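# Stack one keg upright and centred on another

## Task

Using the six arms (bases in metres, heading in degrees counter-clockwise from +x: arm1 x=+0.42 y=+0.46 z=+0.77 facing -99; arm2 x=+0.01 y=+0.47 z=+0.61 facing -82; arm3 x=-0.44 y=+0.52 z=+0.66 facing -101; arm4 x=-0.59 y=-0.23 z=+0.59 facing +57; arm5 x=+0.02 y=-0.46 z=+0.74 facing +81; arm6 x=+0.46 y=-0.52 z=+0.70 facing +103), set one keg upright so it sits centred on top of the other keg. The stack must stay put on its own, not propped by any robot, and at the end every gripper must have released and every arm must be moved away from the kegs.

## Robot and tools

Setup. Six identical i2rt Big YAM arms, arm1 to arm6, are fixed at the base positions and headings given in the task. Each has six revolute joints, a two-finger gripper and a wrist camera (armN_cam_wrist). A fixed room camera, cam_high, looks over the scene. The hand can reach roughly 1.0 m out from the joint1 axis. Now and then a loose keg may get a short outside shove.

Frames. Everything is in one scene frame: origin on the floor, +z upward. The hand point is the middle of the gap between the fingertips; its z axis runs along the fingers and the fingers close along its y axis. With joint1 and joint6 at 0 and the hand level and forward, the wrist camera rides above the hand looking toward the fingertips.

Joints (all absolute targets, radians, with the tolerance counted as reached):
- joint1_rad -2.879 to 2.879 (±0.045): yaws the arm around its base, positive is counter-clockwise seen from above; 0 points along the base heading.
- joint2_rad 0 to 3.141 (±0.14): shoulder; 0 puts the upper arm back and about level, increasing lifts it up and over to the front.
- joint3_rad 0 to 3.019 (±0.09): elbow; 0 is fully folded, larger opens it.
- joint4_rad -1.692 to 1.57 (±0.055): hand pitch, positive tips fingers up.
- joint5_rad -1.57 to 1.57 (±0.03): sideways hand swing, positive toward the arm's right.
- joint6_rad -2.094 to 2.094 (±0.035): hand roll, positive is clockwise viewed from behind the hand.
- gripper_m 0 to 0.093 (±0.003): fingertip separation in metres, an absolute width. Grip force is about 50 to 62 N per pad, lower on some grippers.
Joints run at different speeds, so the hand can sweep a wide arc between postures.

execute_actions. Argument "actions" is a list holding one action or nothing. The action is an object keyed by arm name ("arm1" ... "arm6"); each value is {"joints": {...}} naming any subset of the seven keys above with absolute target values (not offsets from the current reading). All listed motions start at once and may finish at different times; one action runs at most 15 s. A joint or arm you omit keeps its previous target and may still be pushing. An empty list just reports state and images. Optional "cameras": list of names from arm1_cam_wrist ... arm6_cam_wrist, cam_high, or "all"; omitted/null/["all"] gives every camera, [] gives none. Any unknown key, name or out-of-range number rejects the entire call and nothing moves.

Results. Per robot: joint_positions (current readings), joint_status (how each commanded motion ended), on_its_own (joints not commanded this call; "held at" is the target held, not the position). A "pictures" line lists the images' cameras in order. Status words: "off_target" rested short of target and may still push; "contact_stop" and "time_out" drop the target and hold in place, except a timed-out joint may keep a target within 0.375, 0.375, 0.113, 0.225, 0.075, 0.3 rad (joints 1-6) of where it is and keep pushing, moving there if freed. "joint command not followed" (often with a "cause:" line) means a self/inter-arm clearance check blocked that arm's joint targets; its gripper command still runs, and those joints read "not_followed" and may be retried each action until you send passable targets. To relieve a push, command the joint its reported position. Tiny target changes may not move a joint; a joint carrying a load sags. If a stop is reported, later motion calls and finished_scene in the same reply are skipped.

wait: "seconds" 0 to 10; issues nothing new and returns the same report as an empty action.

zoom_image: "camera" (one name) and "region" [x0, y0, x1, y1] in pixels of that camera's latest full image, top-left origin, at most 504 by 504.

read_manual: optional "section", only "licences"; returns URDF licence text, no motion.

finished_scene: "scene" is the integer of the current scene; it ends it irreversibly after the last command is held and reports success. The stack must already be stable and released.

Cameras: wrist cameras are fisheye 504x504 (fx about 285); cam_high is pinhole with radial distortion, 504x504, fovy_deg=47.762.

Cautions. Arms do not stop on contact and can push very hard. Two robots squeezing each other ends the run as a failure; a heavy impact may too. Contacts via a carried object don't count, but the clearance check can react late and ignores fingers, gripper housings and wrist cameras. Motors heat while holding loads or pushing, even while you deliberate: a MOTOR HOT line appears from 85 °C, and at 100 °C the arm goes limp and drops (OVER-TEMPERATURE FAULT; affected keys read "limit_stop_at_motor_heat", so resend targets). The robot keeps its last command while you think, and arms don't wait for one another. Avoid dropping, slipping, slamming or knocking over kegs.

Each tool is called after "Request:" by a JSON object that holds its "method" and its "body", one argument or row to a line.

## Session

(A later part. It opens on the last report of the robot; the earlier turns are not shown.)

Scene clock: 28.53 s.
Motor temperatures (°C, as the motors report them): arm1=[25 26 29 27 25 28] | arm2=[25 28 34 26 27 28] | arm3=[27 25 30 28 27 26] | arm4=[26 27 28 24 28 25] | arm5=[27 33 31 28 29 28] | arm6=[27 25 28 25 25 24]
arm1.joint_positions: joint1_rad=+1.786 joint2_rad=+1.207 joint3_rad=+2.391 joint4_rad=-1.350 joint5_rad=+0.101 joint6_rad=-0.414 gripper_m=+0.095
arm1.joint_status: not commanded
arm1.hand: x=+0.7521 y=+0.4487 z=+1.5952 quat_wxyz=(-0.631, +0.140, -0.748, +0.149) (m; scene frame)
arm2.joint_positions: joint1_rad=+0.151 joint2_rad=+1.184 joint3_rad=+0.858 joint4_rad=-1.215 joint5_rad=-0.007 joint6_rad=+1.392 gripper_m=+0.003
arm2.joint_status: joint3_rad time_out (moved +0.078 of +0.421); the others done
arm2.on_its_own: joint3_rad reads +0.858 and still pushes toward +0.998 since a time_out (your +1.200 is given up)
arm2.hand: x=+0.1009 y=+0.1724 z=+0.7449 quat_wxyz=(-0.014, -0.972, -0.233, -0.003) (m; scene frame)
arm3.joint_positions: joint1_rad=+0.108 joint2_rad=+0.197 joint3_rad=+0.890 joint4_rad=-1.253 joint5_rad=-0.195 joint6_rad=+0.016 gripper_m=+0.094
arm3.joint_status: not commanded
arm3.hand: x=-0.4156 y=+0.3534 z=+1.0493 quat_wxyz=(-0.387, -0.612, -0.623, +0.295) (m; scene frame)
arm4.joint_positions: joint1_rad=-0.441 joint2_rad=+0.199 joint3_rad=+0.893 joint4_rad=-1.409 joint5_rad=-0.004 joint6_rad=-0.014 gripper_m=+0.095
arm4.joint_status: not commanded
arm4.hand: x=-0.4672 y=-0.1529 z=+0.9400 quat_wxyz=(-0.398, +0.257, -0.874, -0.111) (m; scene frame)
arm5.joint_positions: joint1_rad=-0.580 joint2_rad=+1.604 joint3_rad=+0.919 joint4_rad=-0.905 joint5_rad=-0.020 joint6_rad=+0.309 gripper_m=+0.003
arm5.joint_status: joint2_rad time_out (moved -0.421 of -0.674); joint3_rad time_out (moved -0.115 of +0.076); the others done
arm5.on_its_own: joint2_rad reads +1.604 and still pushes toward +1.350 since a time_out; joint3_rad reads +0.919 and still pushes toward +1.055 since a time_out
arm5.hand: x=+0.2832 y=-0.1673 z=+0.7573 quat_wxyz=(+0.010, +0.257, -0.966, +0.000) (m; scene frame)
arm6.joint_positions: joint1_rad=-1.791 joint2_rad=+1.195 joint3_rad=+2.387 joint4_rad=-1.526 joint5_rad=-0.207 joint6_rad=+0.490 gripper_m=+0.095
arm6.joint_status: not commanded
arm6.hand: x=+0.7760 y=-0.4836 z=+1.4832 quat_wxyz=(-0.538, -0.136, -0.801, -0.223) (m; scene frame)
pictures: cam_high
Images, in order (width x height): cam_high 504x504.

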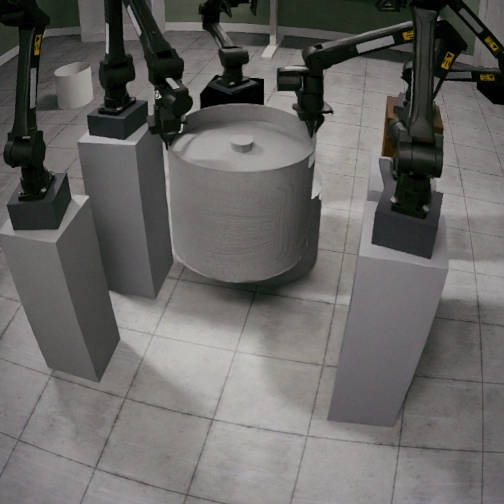

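Request:
{"method": "execute_actions", "body": {
  "actions": [
    {"arm2":{"joints":{"joint1_rad":-0.468,"joint6_rad":0.76,"joint2_rad":1.045,"joint3_rad":1.2,"joint4_rad":-1.22}},"arm5":{"joints":{"joint1_rad":-0.09,"joint6_rad":0.80,"joint2_rad":1.165,"joint3_rad":0.825,"joint4_rad":-0.88}}}
  ],
  "cameras": ["cam_high"]
}}

Scene clock: 32.30 s.
Motor temperatures (°C, as the motors report them): arm1=[25 26 29 27 25 28] | arm2=[25 28 37 26 27 28] | arm3=[27 25 31 28 27 26] | arm4=[26 27 28 24 28 25] | arm5=[27 33 34 28 29 28] | arm6=[27 25 28 25 25 24]
arm1.joint_positions: joint1_rad=+1.786 joint2_rad=+1.207 joint3_rad=+2.391 joint4_rad=-1.350 joint5_rad=+0.101 joint6_rad=-0.414 gripper_m=+0.095
arm1.joint_status: not commanded
arm1.hand: x=+0.7521 y=+0.4487 z=+1.5952 quat_wxyz=(-0.631, +0.140, -0.748, +0.149) (m; scene frame)
arm2.joint_positions: joint1_rad=-0.470 joint2_rad=+1.208 joint3_rad=+0.862 joint4_rad=-1.184 joint5_rad=-0.022 joint6_rad=+0.780 gripper_m=+0.003
arm2.joint_status: joint2_rad time_out (moved +0.024 of -0.139); joint3_rad time_out (moved +0.005 of +0.342); the others done
arm2.on_its_own: joint2_rad reads +1.208 and still pushes toward +1.045 since a time_out; joint3_rad reads +0.862 and still pushes toward +1.013 since a time_out (your +1.200 is given up)
arm2.hand: x=-0.0896 y=+0.1657 z=+0.7405 quat_wxyz=(-0.023, -0.973, -0.230, +0.003) (m; scene frame)
arm3.joint_positions: joint1_rad=+0.108 joint2_rad=+0.197 joint3_rad=+0.890 joint4_rad=-1.253 joint5_rad=-0.195 joint6_rad=+0.016 gripper_m=+0.094
arm3.joint_status: not commanded
arm3.hand: x=-0.4156 y=+0.3534 z=+1.0493 quat_wxyz=(-0.387, -0.612, -0.623, +0.295) (m; scene frame)
arm4.joint_positions: joint1_rad=-0.441 joint2_rad=+0.199 joint3_rad=+0.893 joint4_rad=-1.409 joint5_rad=-0.004 joint6_rad=-0.014 gripper_m=+0.095
arm4.joint_status: not commanded
arm4.hand: x=-0.4672 y=-0.1529 z=+0.9400 quat_wxyz=(-0.398, +0.257, -0.874, -0.111) (m; scene frame)
arm5.joint_positions: joint1_rad=-0.092 joint2_rad=+1.345 joint3_rad=+0.636 joint4_rad=-0.853 joint5_rad=-0.010 joint6_rad=+0.807 gripper_m=+0.003
arm5.joint_status: joint2_rad time_out (moved -0.258 of -0.439); joint3_rad time_out (moved -0.283 of -0.094); the others done
arm5.on_its_own: joint2_rad reads +1.345 and still pushes toward +1.165 since a time_out; joint3_rad reads +0.636 and still pushes toward +0.767 since a time_out
arm5.hand: x=+0.0921 y=-0.1736 z=+0.7567 quat_wxyz=(+0.000, +0.253, -0.967, -0.002) (m; scene frame)
arm6.joint_positions: joint1_rad=-1.791 joint2_rad=+1.195 joint3_rad=+2.387 joint4_rad=-1.526 joint5_rad=-0.207 joint6_rad=+0.490 gripper_m=+0.095
arm6.joint_status: not commanded
arm6.hand: x=+0.7760 y=-0.4836 z=+1.4832 quat_wxyz=(-0.538, -0.136, -0.801, -0.223) (m; scene frame)
pictures: cam_high
Images, in order (width x height): cam_high 504x504.

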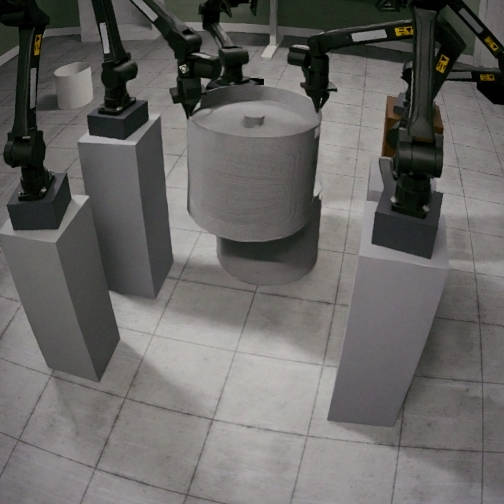

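Request:
{"method": "execute_actions", "body": {
  "actions": [
    {"arm2":{"joints":{"joint1_rad":-0.97,"joint6_rad":0.28,"joint2_rad":1.32,"joint3_rad":1.53,"joint4_rad":-1.21}},"arm5":{"joints":{"joint1_rad":0.643,"joint6_rad":1.545,"joint2_rad":1.285,"joint3_rad":0.875,"joint4_rad":-0.80}}}
  ],
  "cameras": ["cam_high","arm2_cam_wrist","arm5_cam_wrist","arm3_cam_wrist","arm4_cam_wrist"]
}}

Scene clock: 36.93 s.
Motor temperatures (°C, as the motors report them): arm1=[25 26 29 27 25 28] | arm2=[25 29 40 26 27 28] | arm3=[27 25 31 28 27 26] | arm4=[26 27 28 24 28 25] | arm5=[27 33 36 28 29 28] | arm6=[27 25 28 25 25 24]
arm1.joint_positions: joint1_rad=+1.786 joint2_rad=+1.207 joint3_rad=+2.391 joint4_rad=-1.350 joint5_rad=+0.101 joint6_rad=-0.414 gripper_m=+0.095
arm1.joint_status: not commanded
arm1.hand: x=+0.7521 y=+0.4487 z=+1.5952 quat_wxyz=(-0.631, +0.140, -0.748, +0.149) (m; scene frame)
arm2.joint_positions: joint1_rad=-0.964 joint2_rad=+1.577 joint3_rad=+1.179 joint4_rad=-1.180 joint5_rad=-0.023 joint6_rad=+0.290 gripper_m=+0.003
arm2.joint_status: joint2_rad time_out (moved +0.369 of +0.112); joint3_rad time_out (moved +0.317 of +0.668); the others done
arm2.on_its_own: joint2_rad reads +1.577 and still pushes toward +1.320 since a time_out; joint3_rad reads +1.179 and still pushes toward +1.351 since a time_out (your +1.530 is given up)
arm2.hand: x=-0.3115 y=+0.1663 z=+0.7227 quat_wxyz=(-0.008, -0.974, -0.227, -0.007) (m; scene frame)
arm3.joint_positions: joint1_rad=+0.108 joint2_rad=+0.197 joint3_rad=+0.890 joint4_rad=-1.253 joint5_rad=-0.195 joint6_rad=+0.016 gripper_m=+0.094
arm3.joint_status: not commanded
arm3.hand: x=-0.4156 y=+0.3534 z=+1.0493 quat_wxyz=(-0.387, -0.612, -0.623, +0.295) (m; scene frame)
arm4.joint_positions: joint1_rad=-0.441 joint2_rad=+0.199 joint3_rad=+0.893 joint4_rad=-1.409 joint5_rad=-0.004 joint6_rad=-0.014 gripper_m=+0.095
arm4.joint_status: not commanded
arm4.hand: x=-0.4672 y=-0.1529 z=+0.9400 quat_wxyz=(-0.398, +0.257, -0.874, -0.111) (m; scene frame)
arm5.joint_positions: joint1_rad=+0.648 joint2_rad=+1.471 joint3_rad=+0.682 joint4_rad=-0.786 joint5_rad=-0.001 joint6_rad=+1.541 gripper_m=+0.003
arm5.joint_status: joint2_rad time_out (moved +0.126 of -0.060); joint3_rad time_out (moved +0.046 of +0.239); the others done
arm5.on_its_own: joint2_rad reads +1.471 and still pushes toward +1.285 since a time_out; joint3_rad reads +0.682 and still pushes toward +0.806 since a time_out
arm5.hand: x=-0.1295 y=-0.1775 z=+0.7319 quat_wxyz=(-0.003, +0.256, -0.967, +0.006) (m; scene frame)
arm6.joint_positions: joint1_rad=-1.791 joint2_rad=+1.195 joint3_rad=+2.387 joint4_rad=-1.526 joint5_rad=-0.207 joint6_rad=+0.490 gripper_m=+0.095
arm6.joint_status: not commanded
arm6.hand: x=+0.7760 y=-0.4836 z=+1.4832 quat_wxyz=(-0.538, -0.136, -0.801, -0.223) (m; scene frame)
pictures: arm2_cam_wrist, arm3_cam_wrist, arm4_cam_wrist, arm5_cam_wrist, cam_high
Images, in order (width x height): arm2_cam_wrist 504x504, arm3_cam_wrist 504x504, arm4_cam_wrist 504x504, arm5_cam_wrist 504x504, cam_high 504x504.

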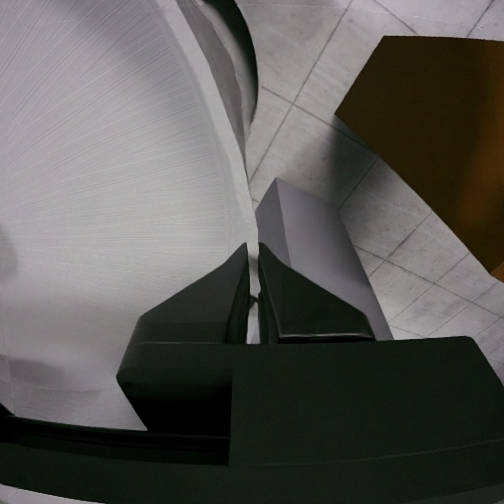

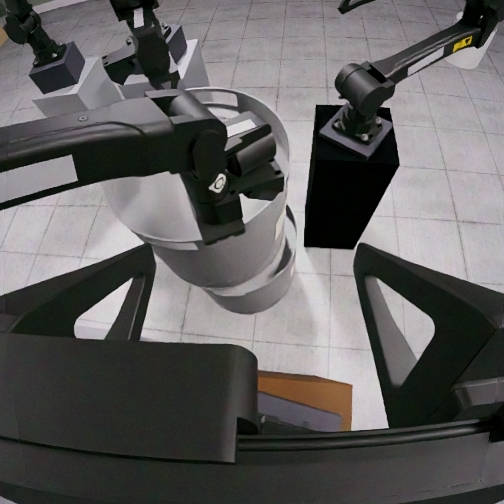

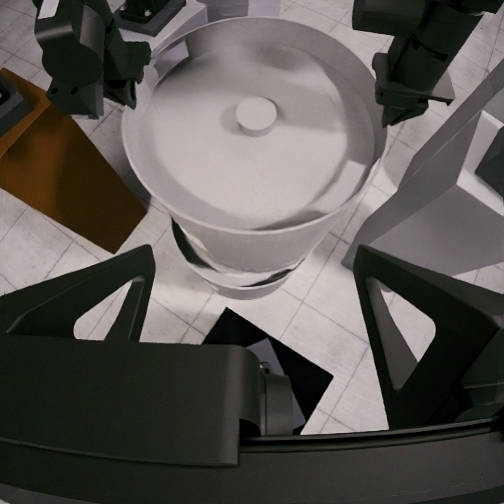

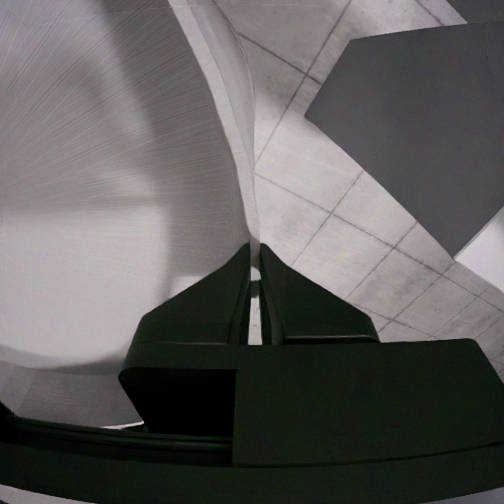

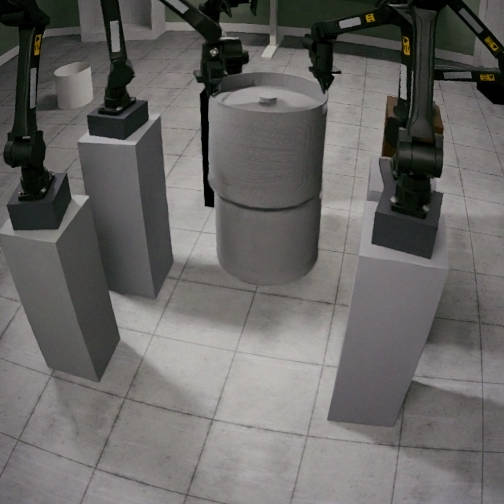

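Request:
{"method": "execute_actions", "body": {
  "actions": [
    {"arm2":{"joints":{"joint1_rad":-1.005,"joint6_rad":0.26,"joint2_rad":1.335,"joint4_rad":-1.11}},"arm5":{"joints":{"joint1_rad":0.715,"joint6_rad":1.61,"joint2_rad":1.365,"joint4_rad":-0.70}}}
  ],
  "cameras": ["cam_high","arm2_cam_wrist","arm5_cam_wrist","arm3_cam_wrist","arm4_cam_wrist"]
}}

Scene clock: 45.50 s.
Motor temperatures (°C, as the motors report them): arm1=[25 26 29 27 25 28] | arm2=[25 31 43 26 27 28] | arm3=[27 25 31 28 27 26] | arm4=[26 27 28 24 28 25] | arm5=[27 33 38 28 29 28] | arm6=[27 25 28 25 25 24]
arm1.joint_positions: joint1_rad=+1.786 joint2_rad=+1.207 joint3_rad=+2.391 joint4_rad=-1.350 joint5_rad=+0.101 joint6_rad=-0.414 gripper_m=+0.095
arm1.joint_status: not commanded
arm1.hand: x=+0.7521 y=+0.4487 z=+1.5952 quat_wxyz=(-0.631, +0.140, -0.748, +0.149) (m; scene frame)
arm2.joint_positions: joint1_rad=-1.000 joint2_rad=+1.580 joint3_rad=+1.167 joint4_rad=-1.109 joint5_rad=-0.012 joint6_rad=+0.269 gripper_m=+0.003
arm2.joint_status: joint2_rad time_out (moved +0.003 of -0.242); the others done
arm2.on_its_own: joint2_rad reads +1.580 and still pushes toward +1.335 since a time_out; joint3_rad reads +1.167 and still pushes toward +1.351 since a time_out (your +1.530 is given up)
arm2.hand: x=-0.3330 y=+0.1712 z=+0.7173 quat_wxyz=(-0.016, -0.975, -0.220, +0.020) (m; scene frame)
arm3.joint_positions: joint1_rad=+0.108 joint2_rad=+0.197 joint3_rad=+0.890 joint4_rad=-1.253 joint5_rad=-0.195 joint6_rad=+0.016 gripper_m=+0.094
arm3.joint_status: not commanded
arm3.hand: x=-0.4156 y=+0.3534 z=+1.0493 quat_wxyz=(-0.387, -0.612, -0.623, +0.295) (m; scene frame)
arm4.joint_positions: joint1_rad=-0.441 joint2_rad=+0.199 joint3_rad=+0.893 joint4_rad=-1.409 joint5_rad=-0.004 joint6_rad=-0.014 gripper_m=+0.095
arm4.joint_status: not commanded
arm4.hand: x=-0.4672 y=-0.1529 z=+0.9400 quat_wxyz=(-0.398, +0.257, -0.874, -0.111) (m; scene frame)
arm5.joint_positions: joint1_rad=+0.708 joint2_rad=+1.552 joint3_rad=+0.682 joint4_rad=-0.678 joint5_rad=+0.000 joint6_rad=+1.608 gripper_m=+0.003
arm5.joint_status: joint2_rad time_out (moved +0.081 of -0.106); the others done
arm5.on_its_own: joint2_rad reads +1.552 and still pushes toward +1.365 since a time_out; joint3_rad reads +0.682 and still pushes toward +0.806 since a time_out
arm5.hand: x=-0.1536 y=-0.1746 z=+0.7073 quat_wxyz=(+0.000, +0.253, -0.967, -0.007) (m; scene frame)
arm6.joint_positions: joint1_rad=-1.791 joint2_rad=+1.195 joint3_rad=+2.387 joint4_rad=-1.526 joint5_rad=-0.207 joint6_rad=+0.490 gripper_m=+0.095
arm6.joint_status: not commanded
arm6.hand: x=+0.7760 y=-0.4836 z=+1.4832 quat_wxyz=(-0.538, -0.136, -0.801, -0.223) (m; scene frame)
pictures: arm2_cam_wrist, arm3_cam_wrist, arm4_cam_wrist, arm5_cam_wrist, cam_high
Images, in order (width x height): arm2_cam_wrist 504x504, arm3_cam_wrist 504x504, arm4_cam_wrist 504x504, arm5_cam_wrist 504x504, cam_high 504x504.

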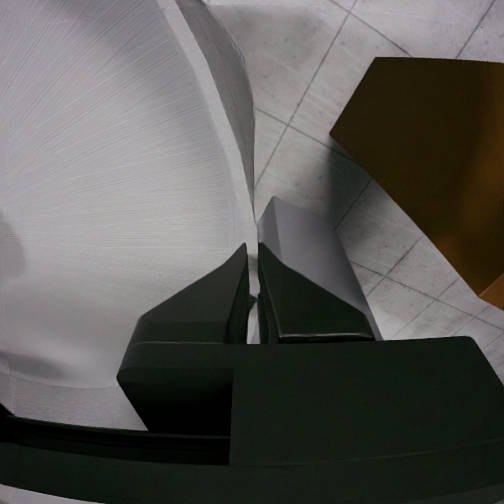

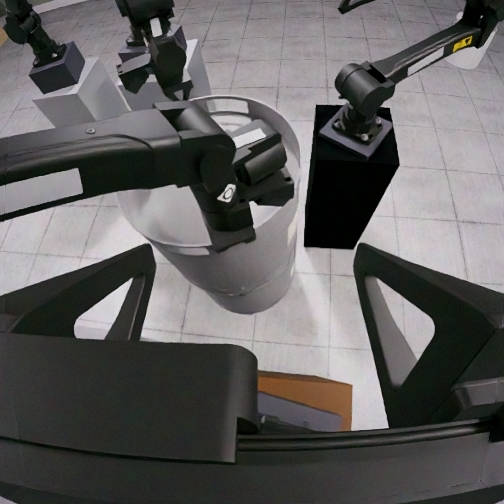

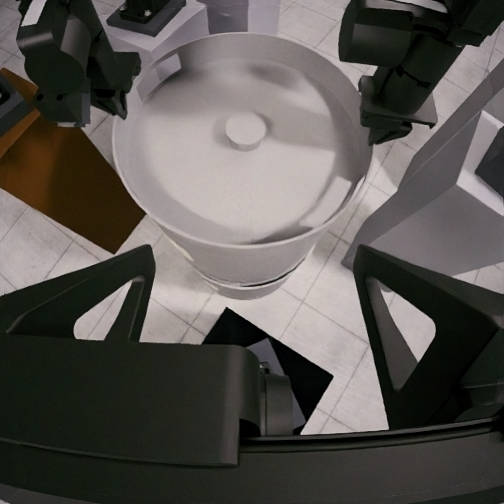

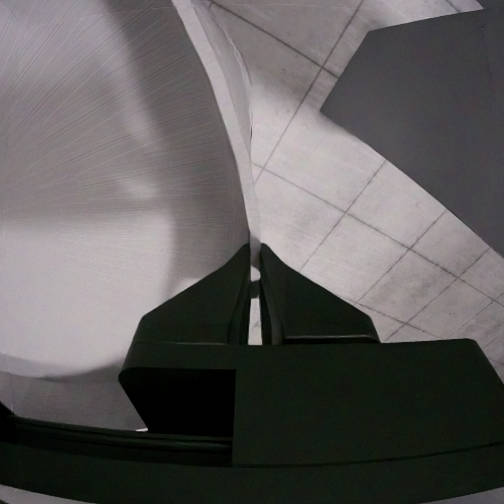

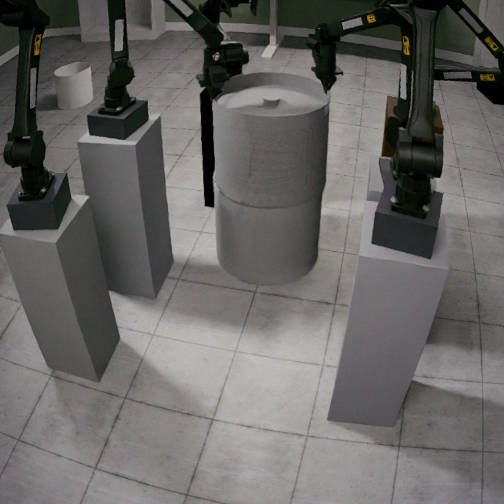

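Request:
{"method": "execute_actions", "body": {
  "actions": [
    {"arm2":{"joints":{"joint2_rad":1.38,"joint4_rad":-1.07}},"arm5":{"joints":{"joint1_rad":0.74,"joint6_rad":1.635}}}
  ],
  "cameras": ["cam_high","arm2_cam_wrist","arm3_cam_wrist","arm4_cam_wrist"]
}}

Request:
{"method": "zoom_image", "body": {
  "camera": "cam_high",
  "region": [200,140,340,240]
}}

Request:
{"method": "zoom_image", "body": {
  "camera": "arm4_cam_wrist",
  "region": [150,200,350,320]
}}

Scene clock: 47.93 s.
Motor temperatures (°C, as the motors report them): arm1=[25 26 29 27 25 28] | arm2=[25 31 44 26 27 28] | arm3=[27 25 31 28 27 26] | arm4=[26 27 28 24 28 25] | arm5=[27 33 38 28 29 28] | arm6=[27 25 28 25 25 24]
arm1.joint_positions: joint1_rad=+1.786 joint2_rad=+1.207 joint3_rad=+2.391 joint4_rad=-1.350 joint5_rad=+0.101 joint6_rad=-0.414 gripper_m=+0.095
arm1.joint_status: not commanded
arm1.hand: x=+0.7521 y=+0.4487 z=+1.5952 quat_wxyz=(-0.631, +0.140, -0.748, +0.149) (m; scene frame)
arm2.joint_positions: joint1_rad=-1.000 joint2_rad=+1.601 joint3_rad=+1.167 joint4_rad=-1.084 joint5_rad=-0.017 joint6_rad=+0.270 gripper_m=+0.003
arm2.joint_status: joint2_rad time_out (moved +0.021 of -0.200); the others done
arm2.on_its_own: joint2_rad reads +1.601 and still pushes toward +1.380 since a time_out; joint3_rad reads +1.167 and still pushes toward +1.351 since a time_out (your +1.530 is given up)
arm2.hand: x=-0.3366 y=+0.1670 z=+0.7085 quat_wxyz=(-0.019, -0.975, -0.220, +0.021) (m; scene frame)
arm3.joint_positions: joint1_rad=+0.108 joint2_rad=+0.197 joint3_rad=+0.890 joint4_rad=-1.253 joint5_rad=-0.195 joint6_rad=+0.016 gripper_m=+0.094
arm3.joint_status: not commanded
arm3.hand: x=-0.4156 y=+0.3534 z=+1.0493 quat_wxyz=(-0.387, -0.612, -0.623, +0.295) (m; scene frame)
arm4.joint_positions: joint1_rad=-0.441 joint2_rad=+0.199 joint3_rad=+0.893 joint4_rad=-1.409 joint5_rad=-0.004 joint6_rad=-0.014 gripper_m=+0.095
arm4.joint_status: not commanded
arm4.hand: x=-0.4672 y=-0.1529 z=+0.9400 quat_wxyz=(-0.398, +0.257, -0.874, -0.111) (m; scene frame)
arm5.joint_positions: joint1_rad=+0.729 joint2_rad=+1.552 joint3_rad=+0.682 joint4_rad=-0.683 joint5_rad=+0.001 joint6_rad=+1.632 gripper_m=+0.003
arm5.joint_status: all done
arm5.on_its_own: joint2_rad reads +1.552 and still pushes toward +1.365 since a time_out; joint3_rad reads +0.682 and still pushes toward +0.806 since a time_out
arm5.hand: x=-0.1589 y=-0.1793 z=+0.7072 quat_wxyz=(+0.000, +0.251, -0.968, -0.005) (m; scene frame)
arm6.joint_positions: joint1_rad=-1.791 joint2_rad=+1.195 joint3_rad=+2.387 joint4_rad=-1.526 joint5_rad=-0.207 joint6_rad=+0.490 gripper_m=+0.095
arm6.joint_status: not commanded
arm6.hand: x=+0.7760 y=-0.4836 z=+1.4832 quat_wxyz=(-0.538, -0.136, -0.801, -0.223) (m; scene frame)
pictures: arm2_cam_wrist, arm3_cam_wrist, arm4_cam_wrist, cam_high
Images, in order (width x height): arm2_cam_wrist 504x504, arm3_cam_wrist 504x504, arm4_cam_wrist 504x504, cam_high 504x504.

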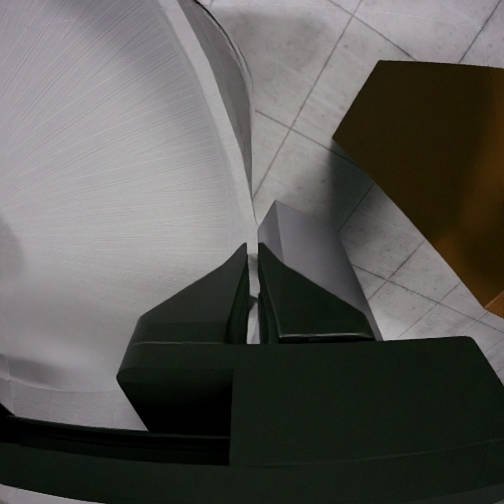

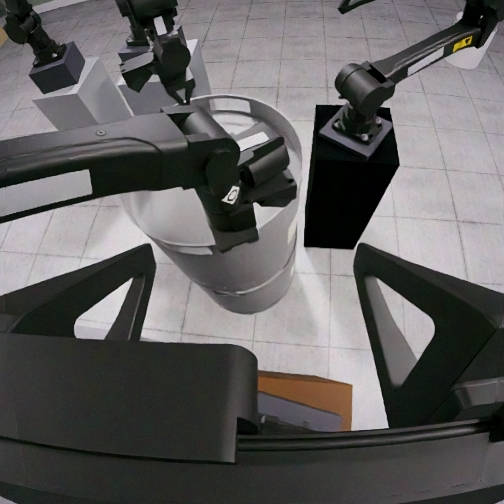

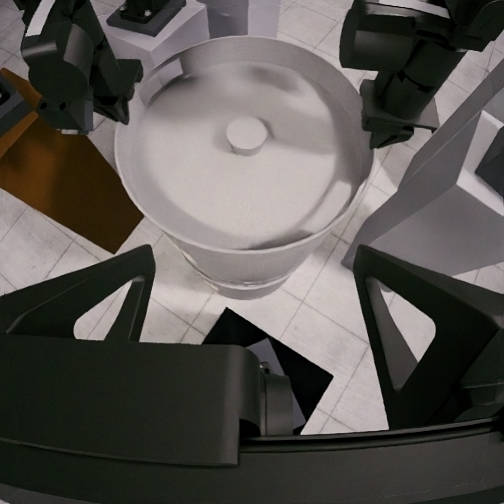

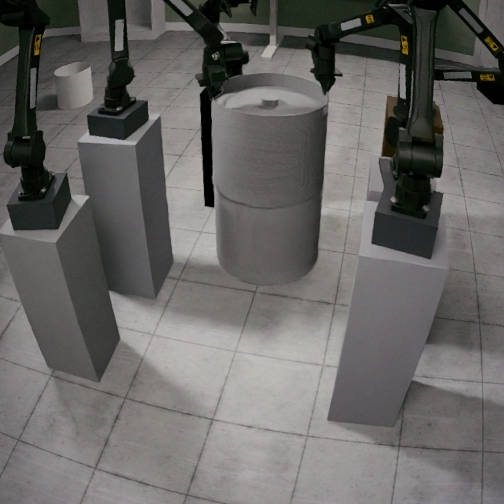

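Region (200, 140, 340, 240) of cam_high's 504x504 image, scaled by 3.600, with more detail than that image has; it fills the top 360 rows of this view, and the rest is white.

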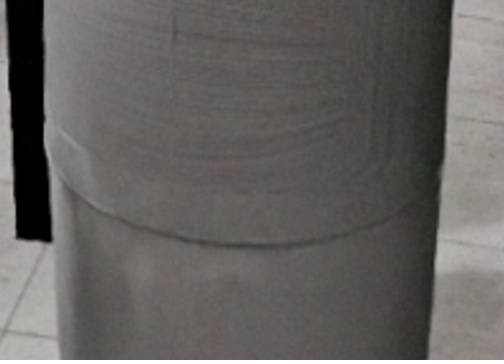

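Region (150, 200, 350, 320) of arm4_cam_wrist's 504x504 image, scaled by 2.520, with more detail than that image has; it fills the top 302 rows of this view, and the rest is white.

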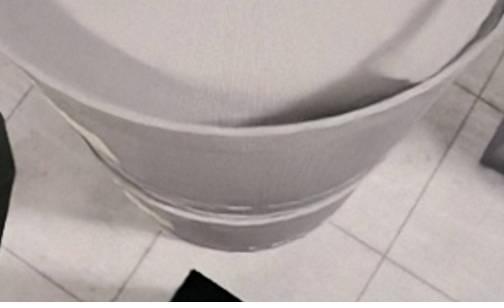

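Request:
{"method": "execute_actions", "body": {
  "actions": [
    {"arm2":{"joints":{"joint2_rad":1.55,"joint3_rad":1.21,"joint4_rad":-1.10}},"arm5":{"joints":{"joint1_rad":0.70,"joint6_rad":1.6,"joint2_rad":1.52,"joint3_rad":0.715,"joint4_rad":-0.67}}}
  ],
  "cameras": ["cam_high","arm2_cam_wrist","arm4_cam_wrist"]
}}

Scene clock: 49.07 s.
Motor temperatures (°C, as the motors report them): arm1=[25 26 29 27 25 28] | arm2=[25 31 44 26 27 28] | arm3=[27 25 31 28 27 26] | arm4=[26 27 28 24 28 25] | arm5=[27 33 38 28 29 28] | arm6=[27 25 28 25 25 24]
arm1.joint_positions: joint1_rad=+1.786 joint2_rad=+1.207 joint3_rad=+2.391 joint4_rad=-1.350 joint5_rad=+0.101 joint6_rad=-0.414 gripper_m=+0.095
arm1.joint_status: not commanded
arm1.hand: x=+0.7521 y=+0.4487 z=+1.5952 quat_wxyz=(-0.631, +0.140, -0.748, +0.149) (m; scene frame)
arm2.joint_positions: joint1_rad=-0.991 joint2_rad=+1.608 joint3_rad=+1.159 joint4_rad=-1.096 joint5_rad=-0.023 joint6_rad=+0.274 gripper_m=+0.003
arm2.joint_status: all done
arm2.hand: x=-0.3287 y=+0.1675 z=+0.7027 quat_wxyz=(-0.016, -0.975, -0.222, +0.008) (m; scene frame)
arm3.joint_positions: joint1_rad=+0.108 joint2_rad=+0.197 joint3_rad=+0.890 joint4_rad=-1.253 joint5_rad=-0.195 joint6_rad=+0.016 gripper_m=+0.094
arm3.joint_status: not commanded
arm3.hand: x=-0.4156 y=+0.3534 z=+1.0493 quat_wxyz=(-0.387, -0.612, -0.623, +0.295) (m; scene frame)
arm4.joint_positions: joint1_rad=-0.441 joint2_rad=+0.199 joint3_rad=+0.893 joint4_rad=-1.409 joint5_rad=-0.004 joint6_rad=-0.014 gripper_m=+0.095
arm4.joint_status: not commanded
arm4.hand: x=-0.4672 y=-0.1529 z=+0.9400 quat_wxyz=(-0.398, +0.257, -0.874, -0.111) (m; scene frame)
arm5.joint_positions: joint1_rad=+0.710 joint2_rad=+1.565 joint3_rad=+0.666 joint4_rad=-0.670 joint5_rad=-0.006 joint6_rad=+1.615 gripper_m=+0.003
arm5.joint_status: all done
arm5.hand: x=-0.1505 y=-0.1831 z=+0.6994 quat_wxyz=(+0.000, +0.251, -0.968, +0.004) (m; scene frame)
arm6.joint_positions: joint1_rad=-1.791 joint2_rad=+1.195 joint3_rad=+2.387 joint4_rad=-1.526 joint5_rad=-0.207 joint6_rad=+0.490 gripper_m=+0.095
arm6.joint_status: not commanded
arm6.hand: x=+0.7760 y=-0.4836 z=+1.4832 quat_wxyz=(-0.538, -0.136, -0.801, -0.223) (m; scene frame)
pictures: arm2_cam_wrist, arm4_cam_wrist, cam_high
Images, in order (width x height): arm2_cam_wrist 504x504, arm4_cam_wrist 504x504, cam_high 504x504.

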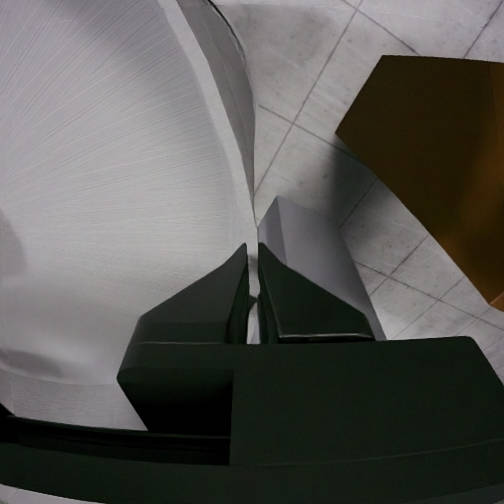

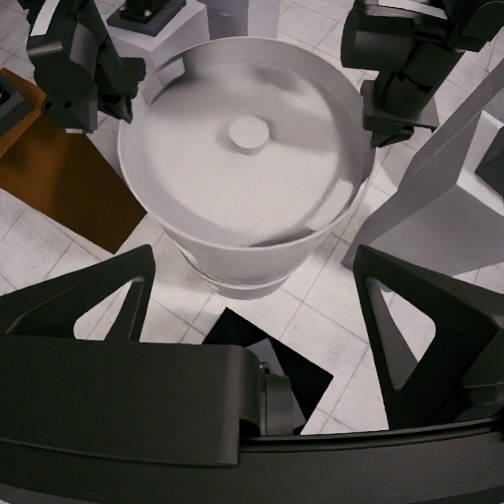

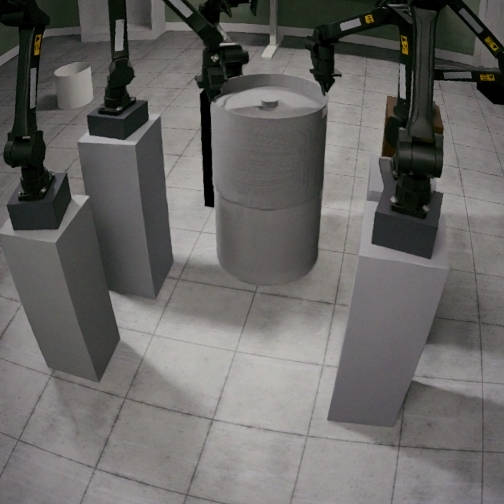

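Request:
{"method": "execute_actions", "body": {
  "actions": [
    {"arm2":{"joints":{"gripper_m":0.085}},"arm5":{"joints":{"gripper_m":0.085}},"arm3":{"joints":{"joint1_rad":-0.4}}}
  ],
  "cameras": []
}}

Request:
{"method": "execute_actions", "body": {
  "actions": [
    {"arm2":{"joints":{"joint2_rad":1.4,"joint3_rad":1.27,"joint4_rad":-1.35}},"arm5":{"joints":{"joint2_rad":1.25,"joint3_rad":0.76,"joint4_rad":-1.0}}}
  ],
  "cameras": []
}}

Request:
{"method": "execute_actions", "body": {
  "actions": [
    {"arm2":{"joints":{"joint1_rad":-0.2,"joint2_rad":0.7}},"arm5":{"joints":{"joint1_rad":0.3,"joint2_rad":0.5,"joint3_rad":0.9,"joint4_rad":-1.3}}}
  ],
  "cameras": ["cam_high","arm4_cam_wrist"]
}}

Request:
{"method": "zoom_image", "body": {
  "camera": "arm4_cam_wrist",
  "region": [150,200,350,320]
}}

Scene clock: 50.73 s.
Motor temperatures (°C, as the motors report them): arm1=[25 26 29 27 25 28] | arm2=[25 30 44 26 27 28] | arm3=[27 25 31 28 27 26] | arm4=[26 27 28 24 28 25] | arm5=[27 33 37 28 29 28] | arm6=[27 25 28 25 25 24]
arm1.joint_positions: joint1_rad=+1.786 joint2_rad=+1.207 joint3_rad=+2.391 joint4_rad=-1.350 joint5_rad=+0.101 joint6_rad=-0.414 gripper_m=+0.095
arm1.joint_status: not commanded
arm1.hand: x=+0.7521 y=+0.4487 z=+1.5952 quat_wxyz=(-0.631, +0.140, -0.748, +0.149) (m; scene frame)
arm2.joint_positions: joint1_rad=-0.997 joint2_rad=+1.558 joint3_rad=+1.166 joint4_rad=-1.097 joint5_rad=-0.003 joint6_rad=+0.272 gripper_m=+0.085
arm2.joint_status: all done
arm2.hand: x=-0.3353 y=+0.1694 z=+0.7272 quat_wxyz=(-0.020, -0.975, -0.220, +0.037) (m; scene frame)
arm3.joint_positions: joint1_rad=-0.393 joint2_rad=+0.197 joint3_rad=+0.890 joint4_rad=-1.253 joint5_rad=-0.197 joint6_rad=+0.015 gripper_m=+0.094
arm3.joint_status: all done
arm3.hand: x=-0.4972 y=+0.3641 z=+1.0504 quat_wxyz=(-0.303, -0.746, -0.452, +0.384) (m; scene frame)
arm4.joint_positions: joint1_rad=-0.441 joint2_rad=+0.199 joint3_rad=+0.893 joint4_rad=-1.409 joint5_rad=-0.004 joint6_rad=-0.014 gripper_m=+0.095
arm4.joint_status: not commanded
arm4.hand: x=-0.4672 y=-0.1529 z=+0.9400 quat_wxyz=(-0.398, +0.257, -0.874, -0.111) (m; scene frame)
arm5.joint_positions: joint1_rad=+0.710 joint2_rad=+1.526 joint3_rad=+0.683 joint4_rad=-0.672 joint5_rad=-0.005 joint6_rad=+1.609 gripper_m=+0.085
arm5.joint_status: all done
arm5.hand: x=-0.1582 y=-0.1702 z=+0.7157 quat_wxyz=(+0.008, +0.253, -0.967, -0.022) (m; scene frame)
arm6.joint_positions: joint1_rad=-1.791 joint2_rad=+1.195 joint3_rad=+2.387 joint4_rad=-1.526 joint5_rad=-0.207 joint6_rad=+0.490 gripper_m=+0.095
arm6.joint_status: not commanded
arm6.hand: x=+0.7760 y=-0.4836 z=+1.4832 quat_wxyz=(-0.538, -0.136, -0.801, -0.223) (m; scene frame)
pictures: none
No camera images: the call's "cameras" was empty. Leave "cameras" out to get every camera's image.

Scene clock: 51.90 s.
Motor temperatures (°C, as the motors report them): arm1=[25 26 29 27 25 28] | arm2=[25 30 43 26 27 28] | arm3=[27 25 31 28 27 26] | arm4=[26 27 28 24 28 25] | arm5=[27 33 37 28 29 28] | arm6=[27 25 28 25 25 24]
arm1.joint_positions: joint1_rad=+1.786 joint2_rad=+1.207 joint3_rad=+2.391 joint4_rad=-1.350 joint5_rad=+0.101 joint6_rad=-0.414 gripper_m=+0.095
arm1.joint_status: not commanded
arm1.hand: x=+0.7521 y=+0.4487 z=+1.5952 quat_wxyz=(-0.631, +0.140, -0.748, +0.149) (m; scene frame)
arm2.joint_positions: joint1_rad=-0.997 joint2_rad=+1.398 joint3_rad=+1.234 joint4_rad=-1.341 joint5_rad=-0.003 joint6_rad=+0.272 gripper_m=+0.085
arm2.joint_status: all done
arm2.hand: x=-0.3037 y=+0.1966 z=+0.8154 quat_wxyz=(-0.016, -0.975, -0.220, +0.030) (m; scene frame)
arm3.joint_positions: joint1_rad=-0.393 joint2_rad=+0.197 joint3_rad=+0.890 joint4_rad=-1.253 joint5_rad=-0.197 joint6_rad=+0.015 gripper_m=+0.094
arm3.joint_status: not commanded
arm3.hand: x=-0.4972 y=+0.3641 z=+1.0504 quat_wxyz=(-0.303, -0.746, -0.452, +0.384) (m; scene frame)
arm4.joint_positions: joint1_rad=-0.441 joint2_rad=+0.199 joint3_rad=+0.893 joint4_rad=-1.409 joint5_rad=-0.004 joint6_rad=-0.014 gripper_m=+0.095
arm4.joint_status: not commanded
arm4.hand: x=-0.4672 y=-0.1529 z=+0.9400 quat_wxyz=(-0.398, +0.257, -0.874, -0.111) (m; scene frame)
arm5.joint_positions: joint1_rad=+0.710 joint2_rad=+1.245 joint3_rad=+0.722 joint4_rad=-0.987 joint5_rad=-0.004 joint6_rad=+1.609 gripper_m=+0.085
arm5.joint_status: all done
arm5.hand: x=-0.1433 y=-0.1949 z=+0.8096 quat_wxyz=(+0.008, +0.253, -0.967, -0.024) (m; scene frame)
arm6.joint_positions: joint1_rad=-1.791 joint2_rad=+1.195 joint3_rad=+2.387 joint4_rad=-1.526 joint5_rad=-0.207 joint6_rad=+0.490 gripper_m=+0.095
arm6.joint_status: not commanded
arm6.hand: x=+0.7760 y=-0.4836 z=+1.4832 quat_wxyz=(-0.538, -0.136, -0.801, -0.223) (m; scene frame)
pictures: none
No camera images: the call's "cameras" was empty. Leave "cameras" out to get every camera's image.

Scene clock: 53.43 s.
Motor temperatures (°C, as the motors report them): arm1=[25 26 29 27 25 28] | arm2=[25 30 42 26 27 28] | arm3=[27 25 31 28 27 26] | arm4=[26 27 28 24 28 25] | arm5=[27 32 37 28 29 28] | arm6=[27 25 28 25 25 24]
arm1.joint_positions: joint1_rad=+1.786 joint2_rad=+1.207 joint3_rad=+2.391 joint4_rad=-1.350 joint5_rad=+0.101 joint6_rad=-0.414 gripper_m=+0.095
arm1.joint_status: not commanded
arm1.hand: x=+0.7521 y=+0.4487 z=+1.5952 quat_wxyz=(-0.631, +0.140, -0.748, +0.149) (m; scene frame)
arm2.joint_positions: joint1_rad=-0.207 joint2_rad=+0.700 joint3_rad=+1.241 joint4_rad=-1.344 joint5_rad=-0.002 joint6_rad=+0.270 gripper_m=+0.085
arm2.joint_status: all done
arm2.hand: x=-0.0065 y=+0.1963 z=+1.0531 quat_wxyz=(-0.290, -0.755, -0.538, +0.237) (m; scene frame)
arm3.joint_positions: joint1_rad=-0.393 joint2_rad=+0.197 joint3_rad=+0.890 joint4_rad=-1.253 joint5_rad=-0.197 joint6_rad=+0.015 gripper_m=+0.094
arm3.joint_status: not commanded
arm3.hand: x=-0.4972 y=+0.3641 z=+1.0504 quat_wxyz=(-0.303, -0.746, -0.452, +0.384) (m; scene frame)
arm4.joint_positions: joint1_rad=-0.441 joint2_rad=+0.199 joint3_rad=+0.893 joint4_rad=-1.409 joint5_rad=-0.004 joint6_rad=-0.014 gripper_m=+0.095
arm4.joint_status: not commanded
arm4.hand: x=-0.4672 y=-0.1529 z=+0.9400 quat_wxyz=(-0.398, +0.257, -0.874, -0.111) (m; scene frame)
arm5.joint_positions: joint1_rad=+0.309 joint2_rad=+0.494 joint3_rad=+0.863 joint4_rad=-1.288 joint5_rad=-0.002 joint6_rad=+1.608 gripper_m=+0.085
arm5.joint_status: all done
arm5.hand: x=-0.0156 y=-0.2346 z=+1.0478 quat_wxyz=(+0.027, +0.054, -0.947, -0.315) (m; scene frame)
arm6.joint_positions: joint1_rad=-1.791 joint2_rad=+1.195 joint3_rad=+2.387 joint4_rad=-1.526 joint5_rad=-0.207 joint6_rad=+0.490 gripper_m=+0.095
arm6.joint_status: not commanded
arm6.hand: x=+0.7760 y=-0.4836 z=+1.4832 quat_wxyz=(-0.538, -0.136, -0.801, -0.223) (m; scene frame)
pictures: arm4_cam_wrist, cam_high
Images, in order (width x height): arm4_cam_wrist 504x504, cam_high 504x504.

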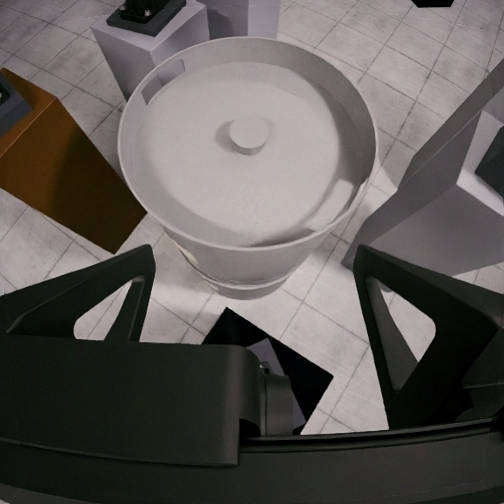

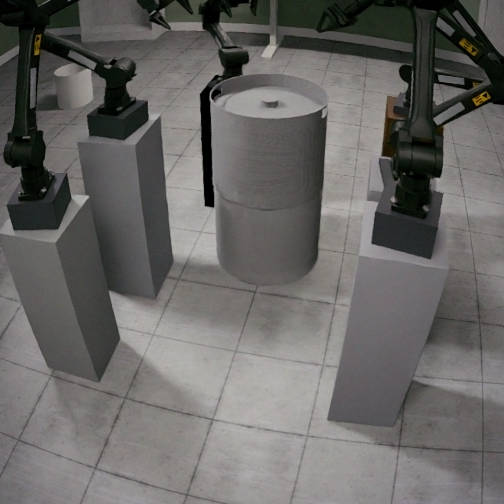

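Region (150, 200, 350, 320) of arm4_cam_wrist's 504x504 image, scaled by 2.520, with more detail than that image has; it fills the top 302 rows of this view, and the rest is white.

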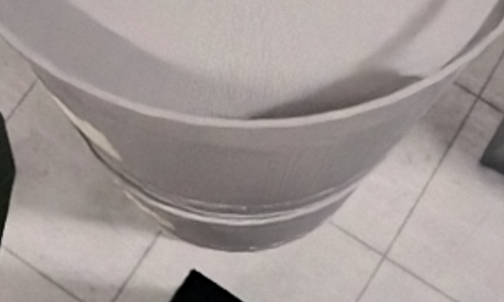

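Request:
{"method": "finished_scene", "body": {
  "scene": 2
}}

The scene is finished: the task was done.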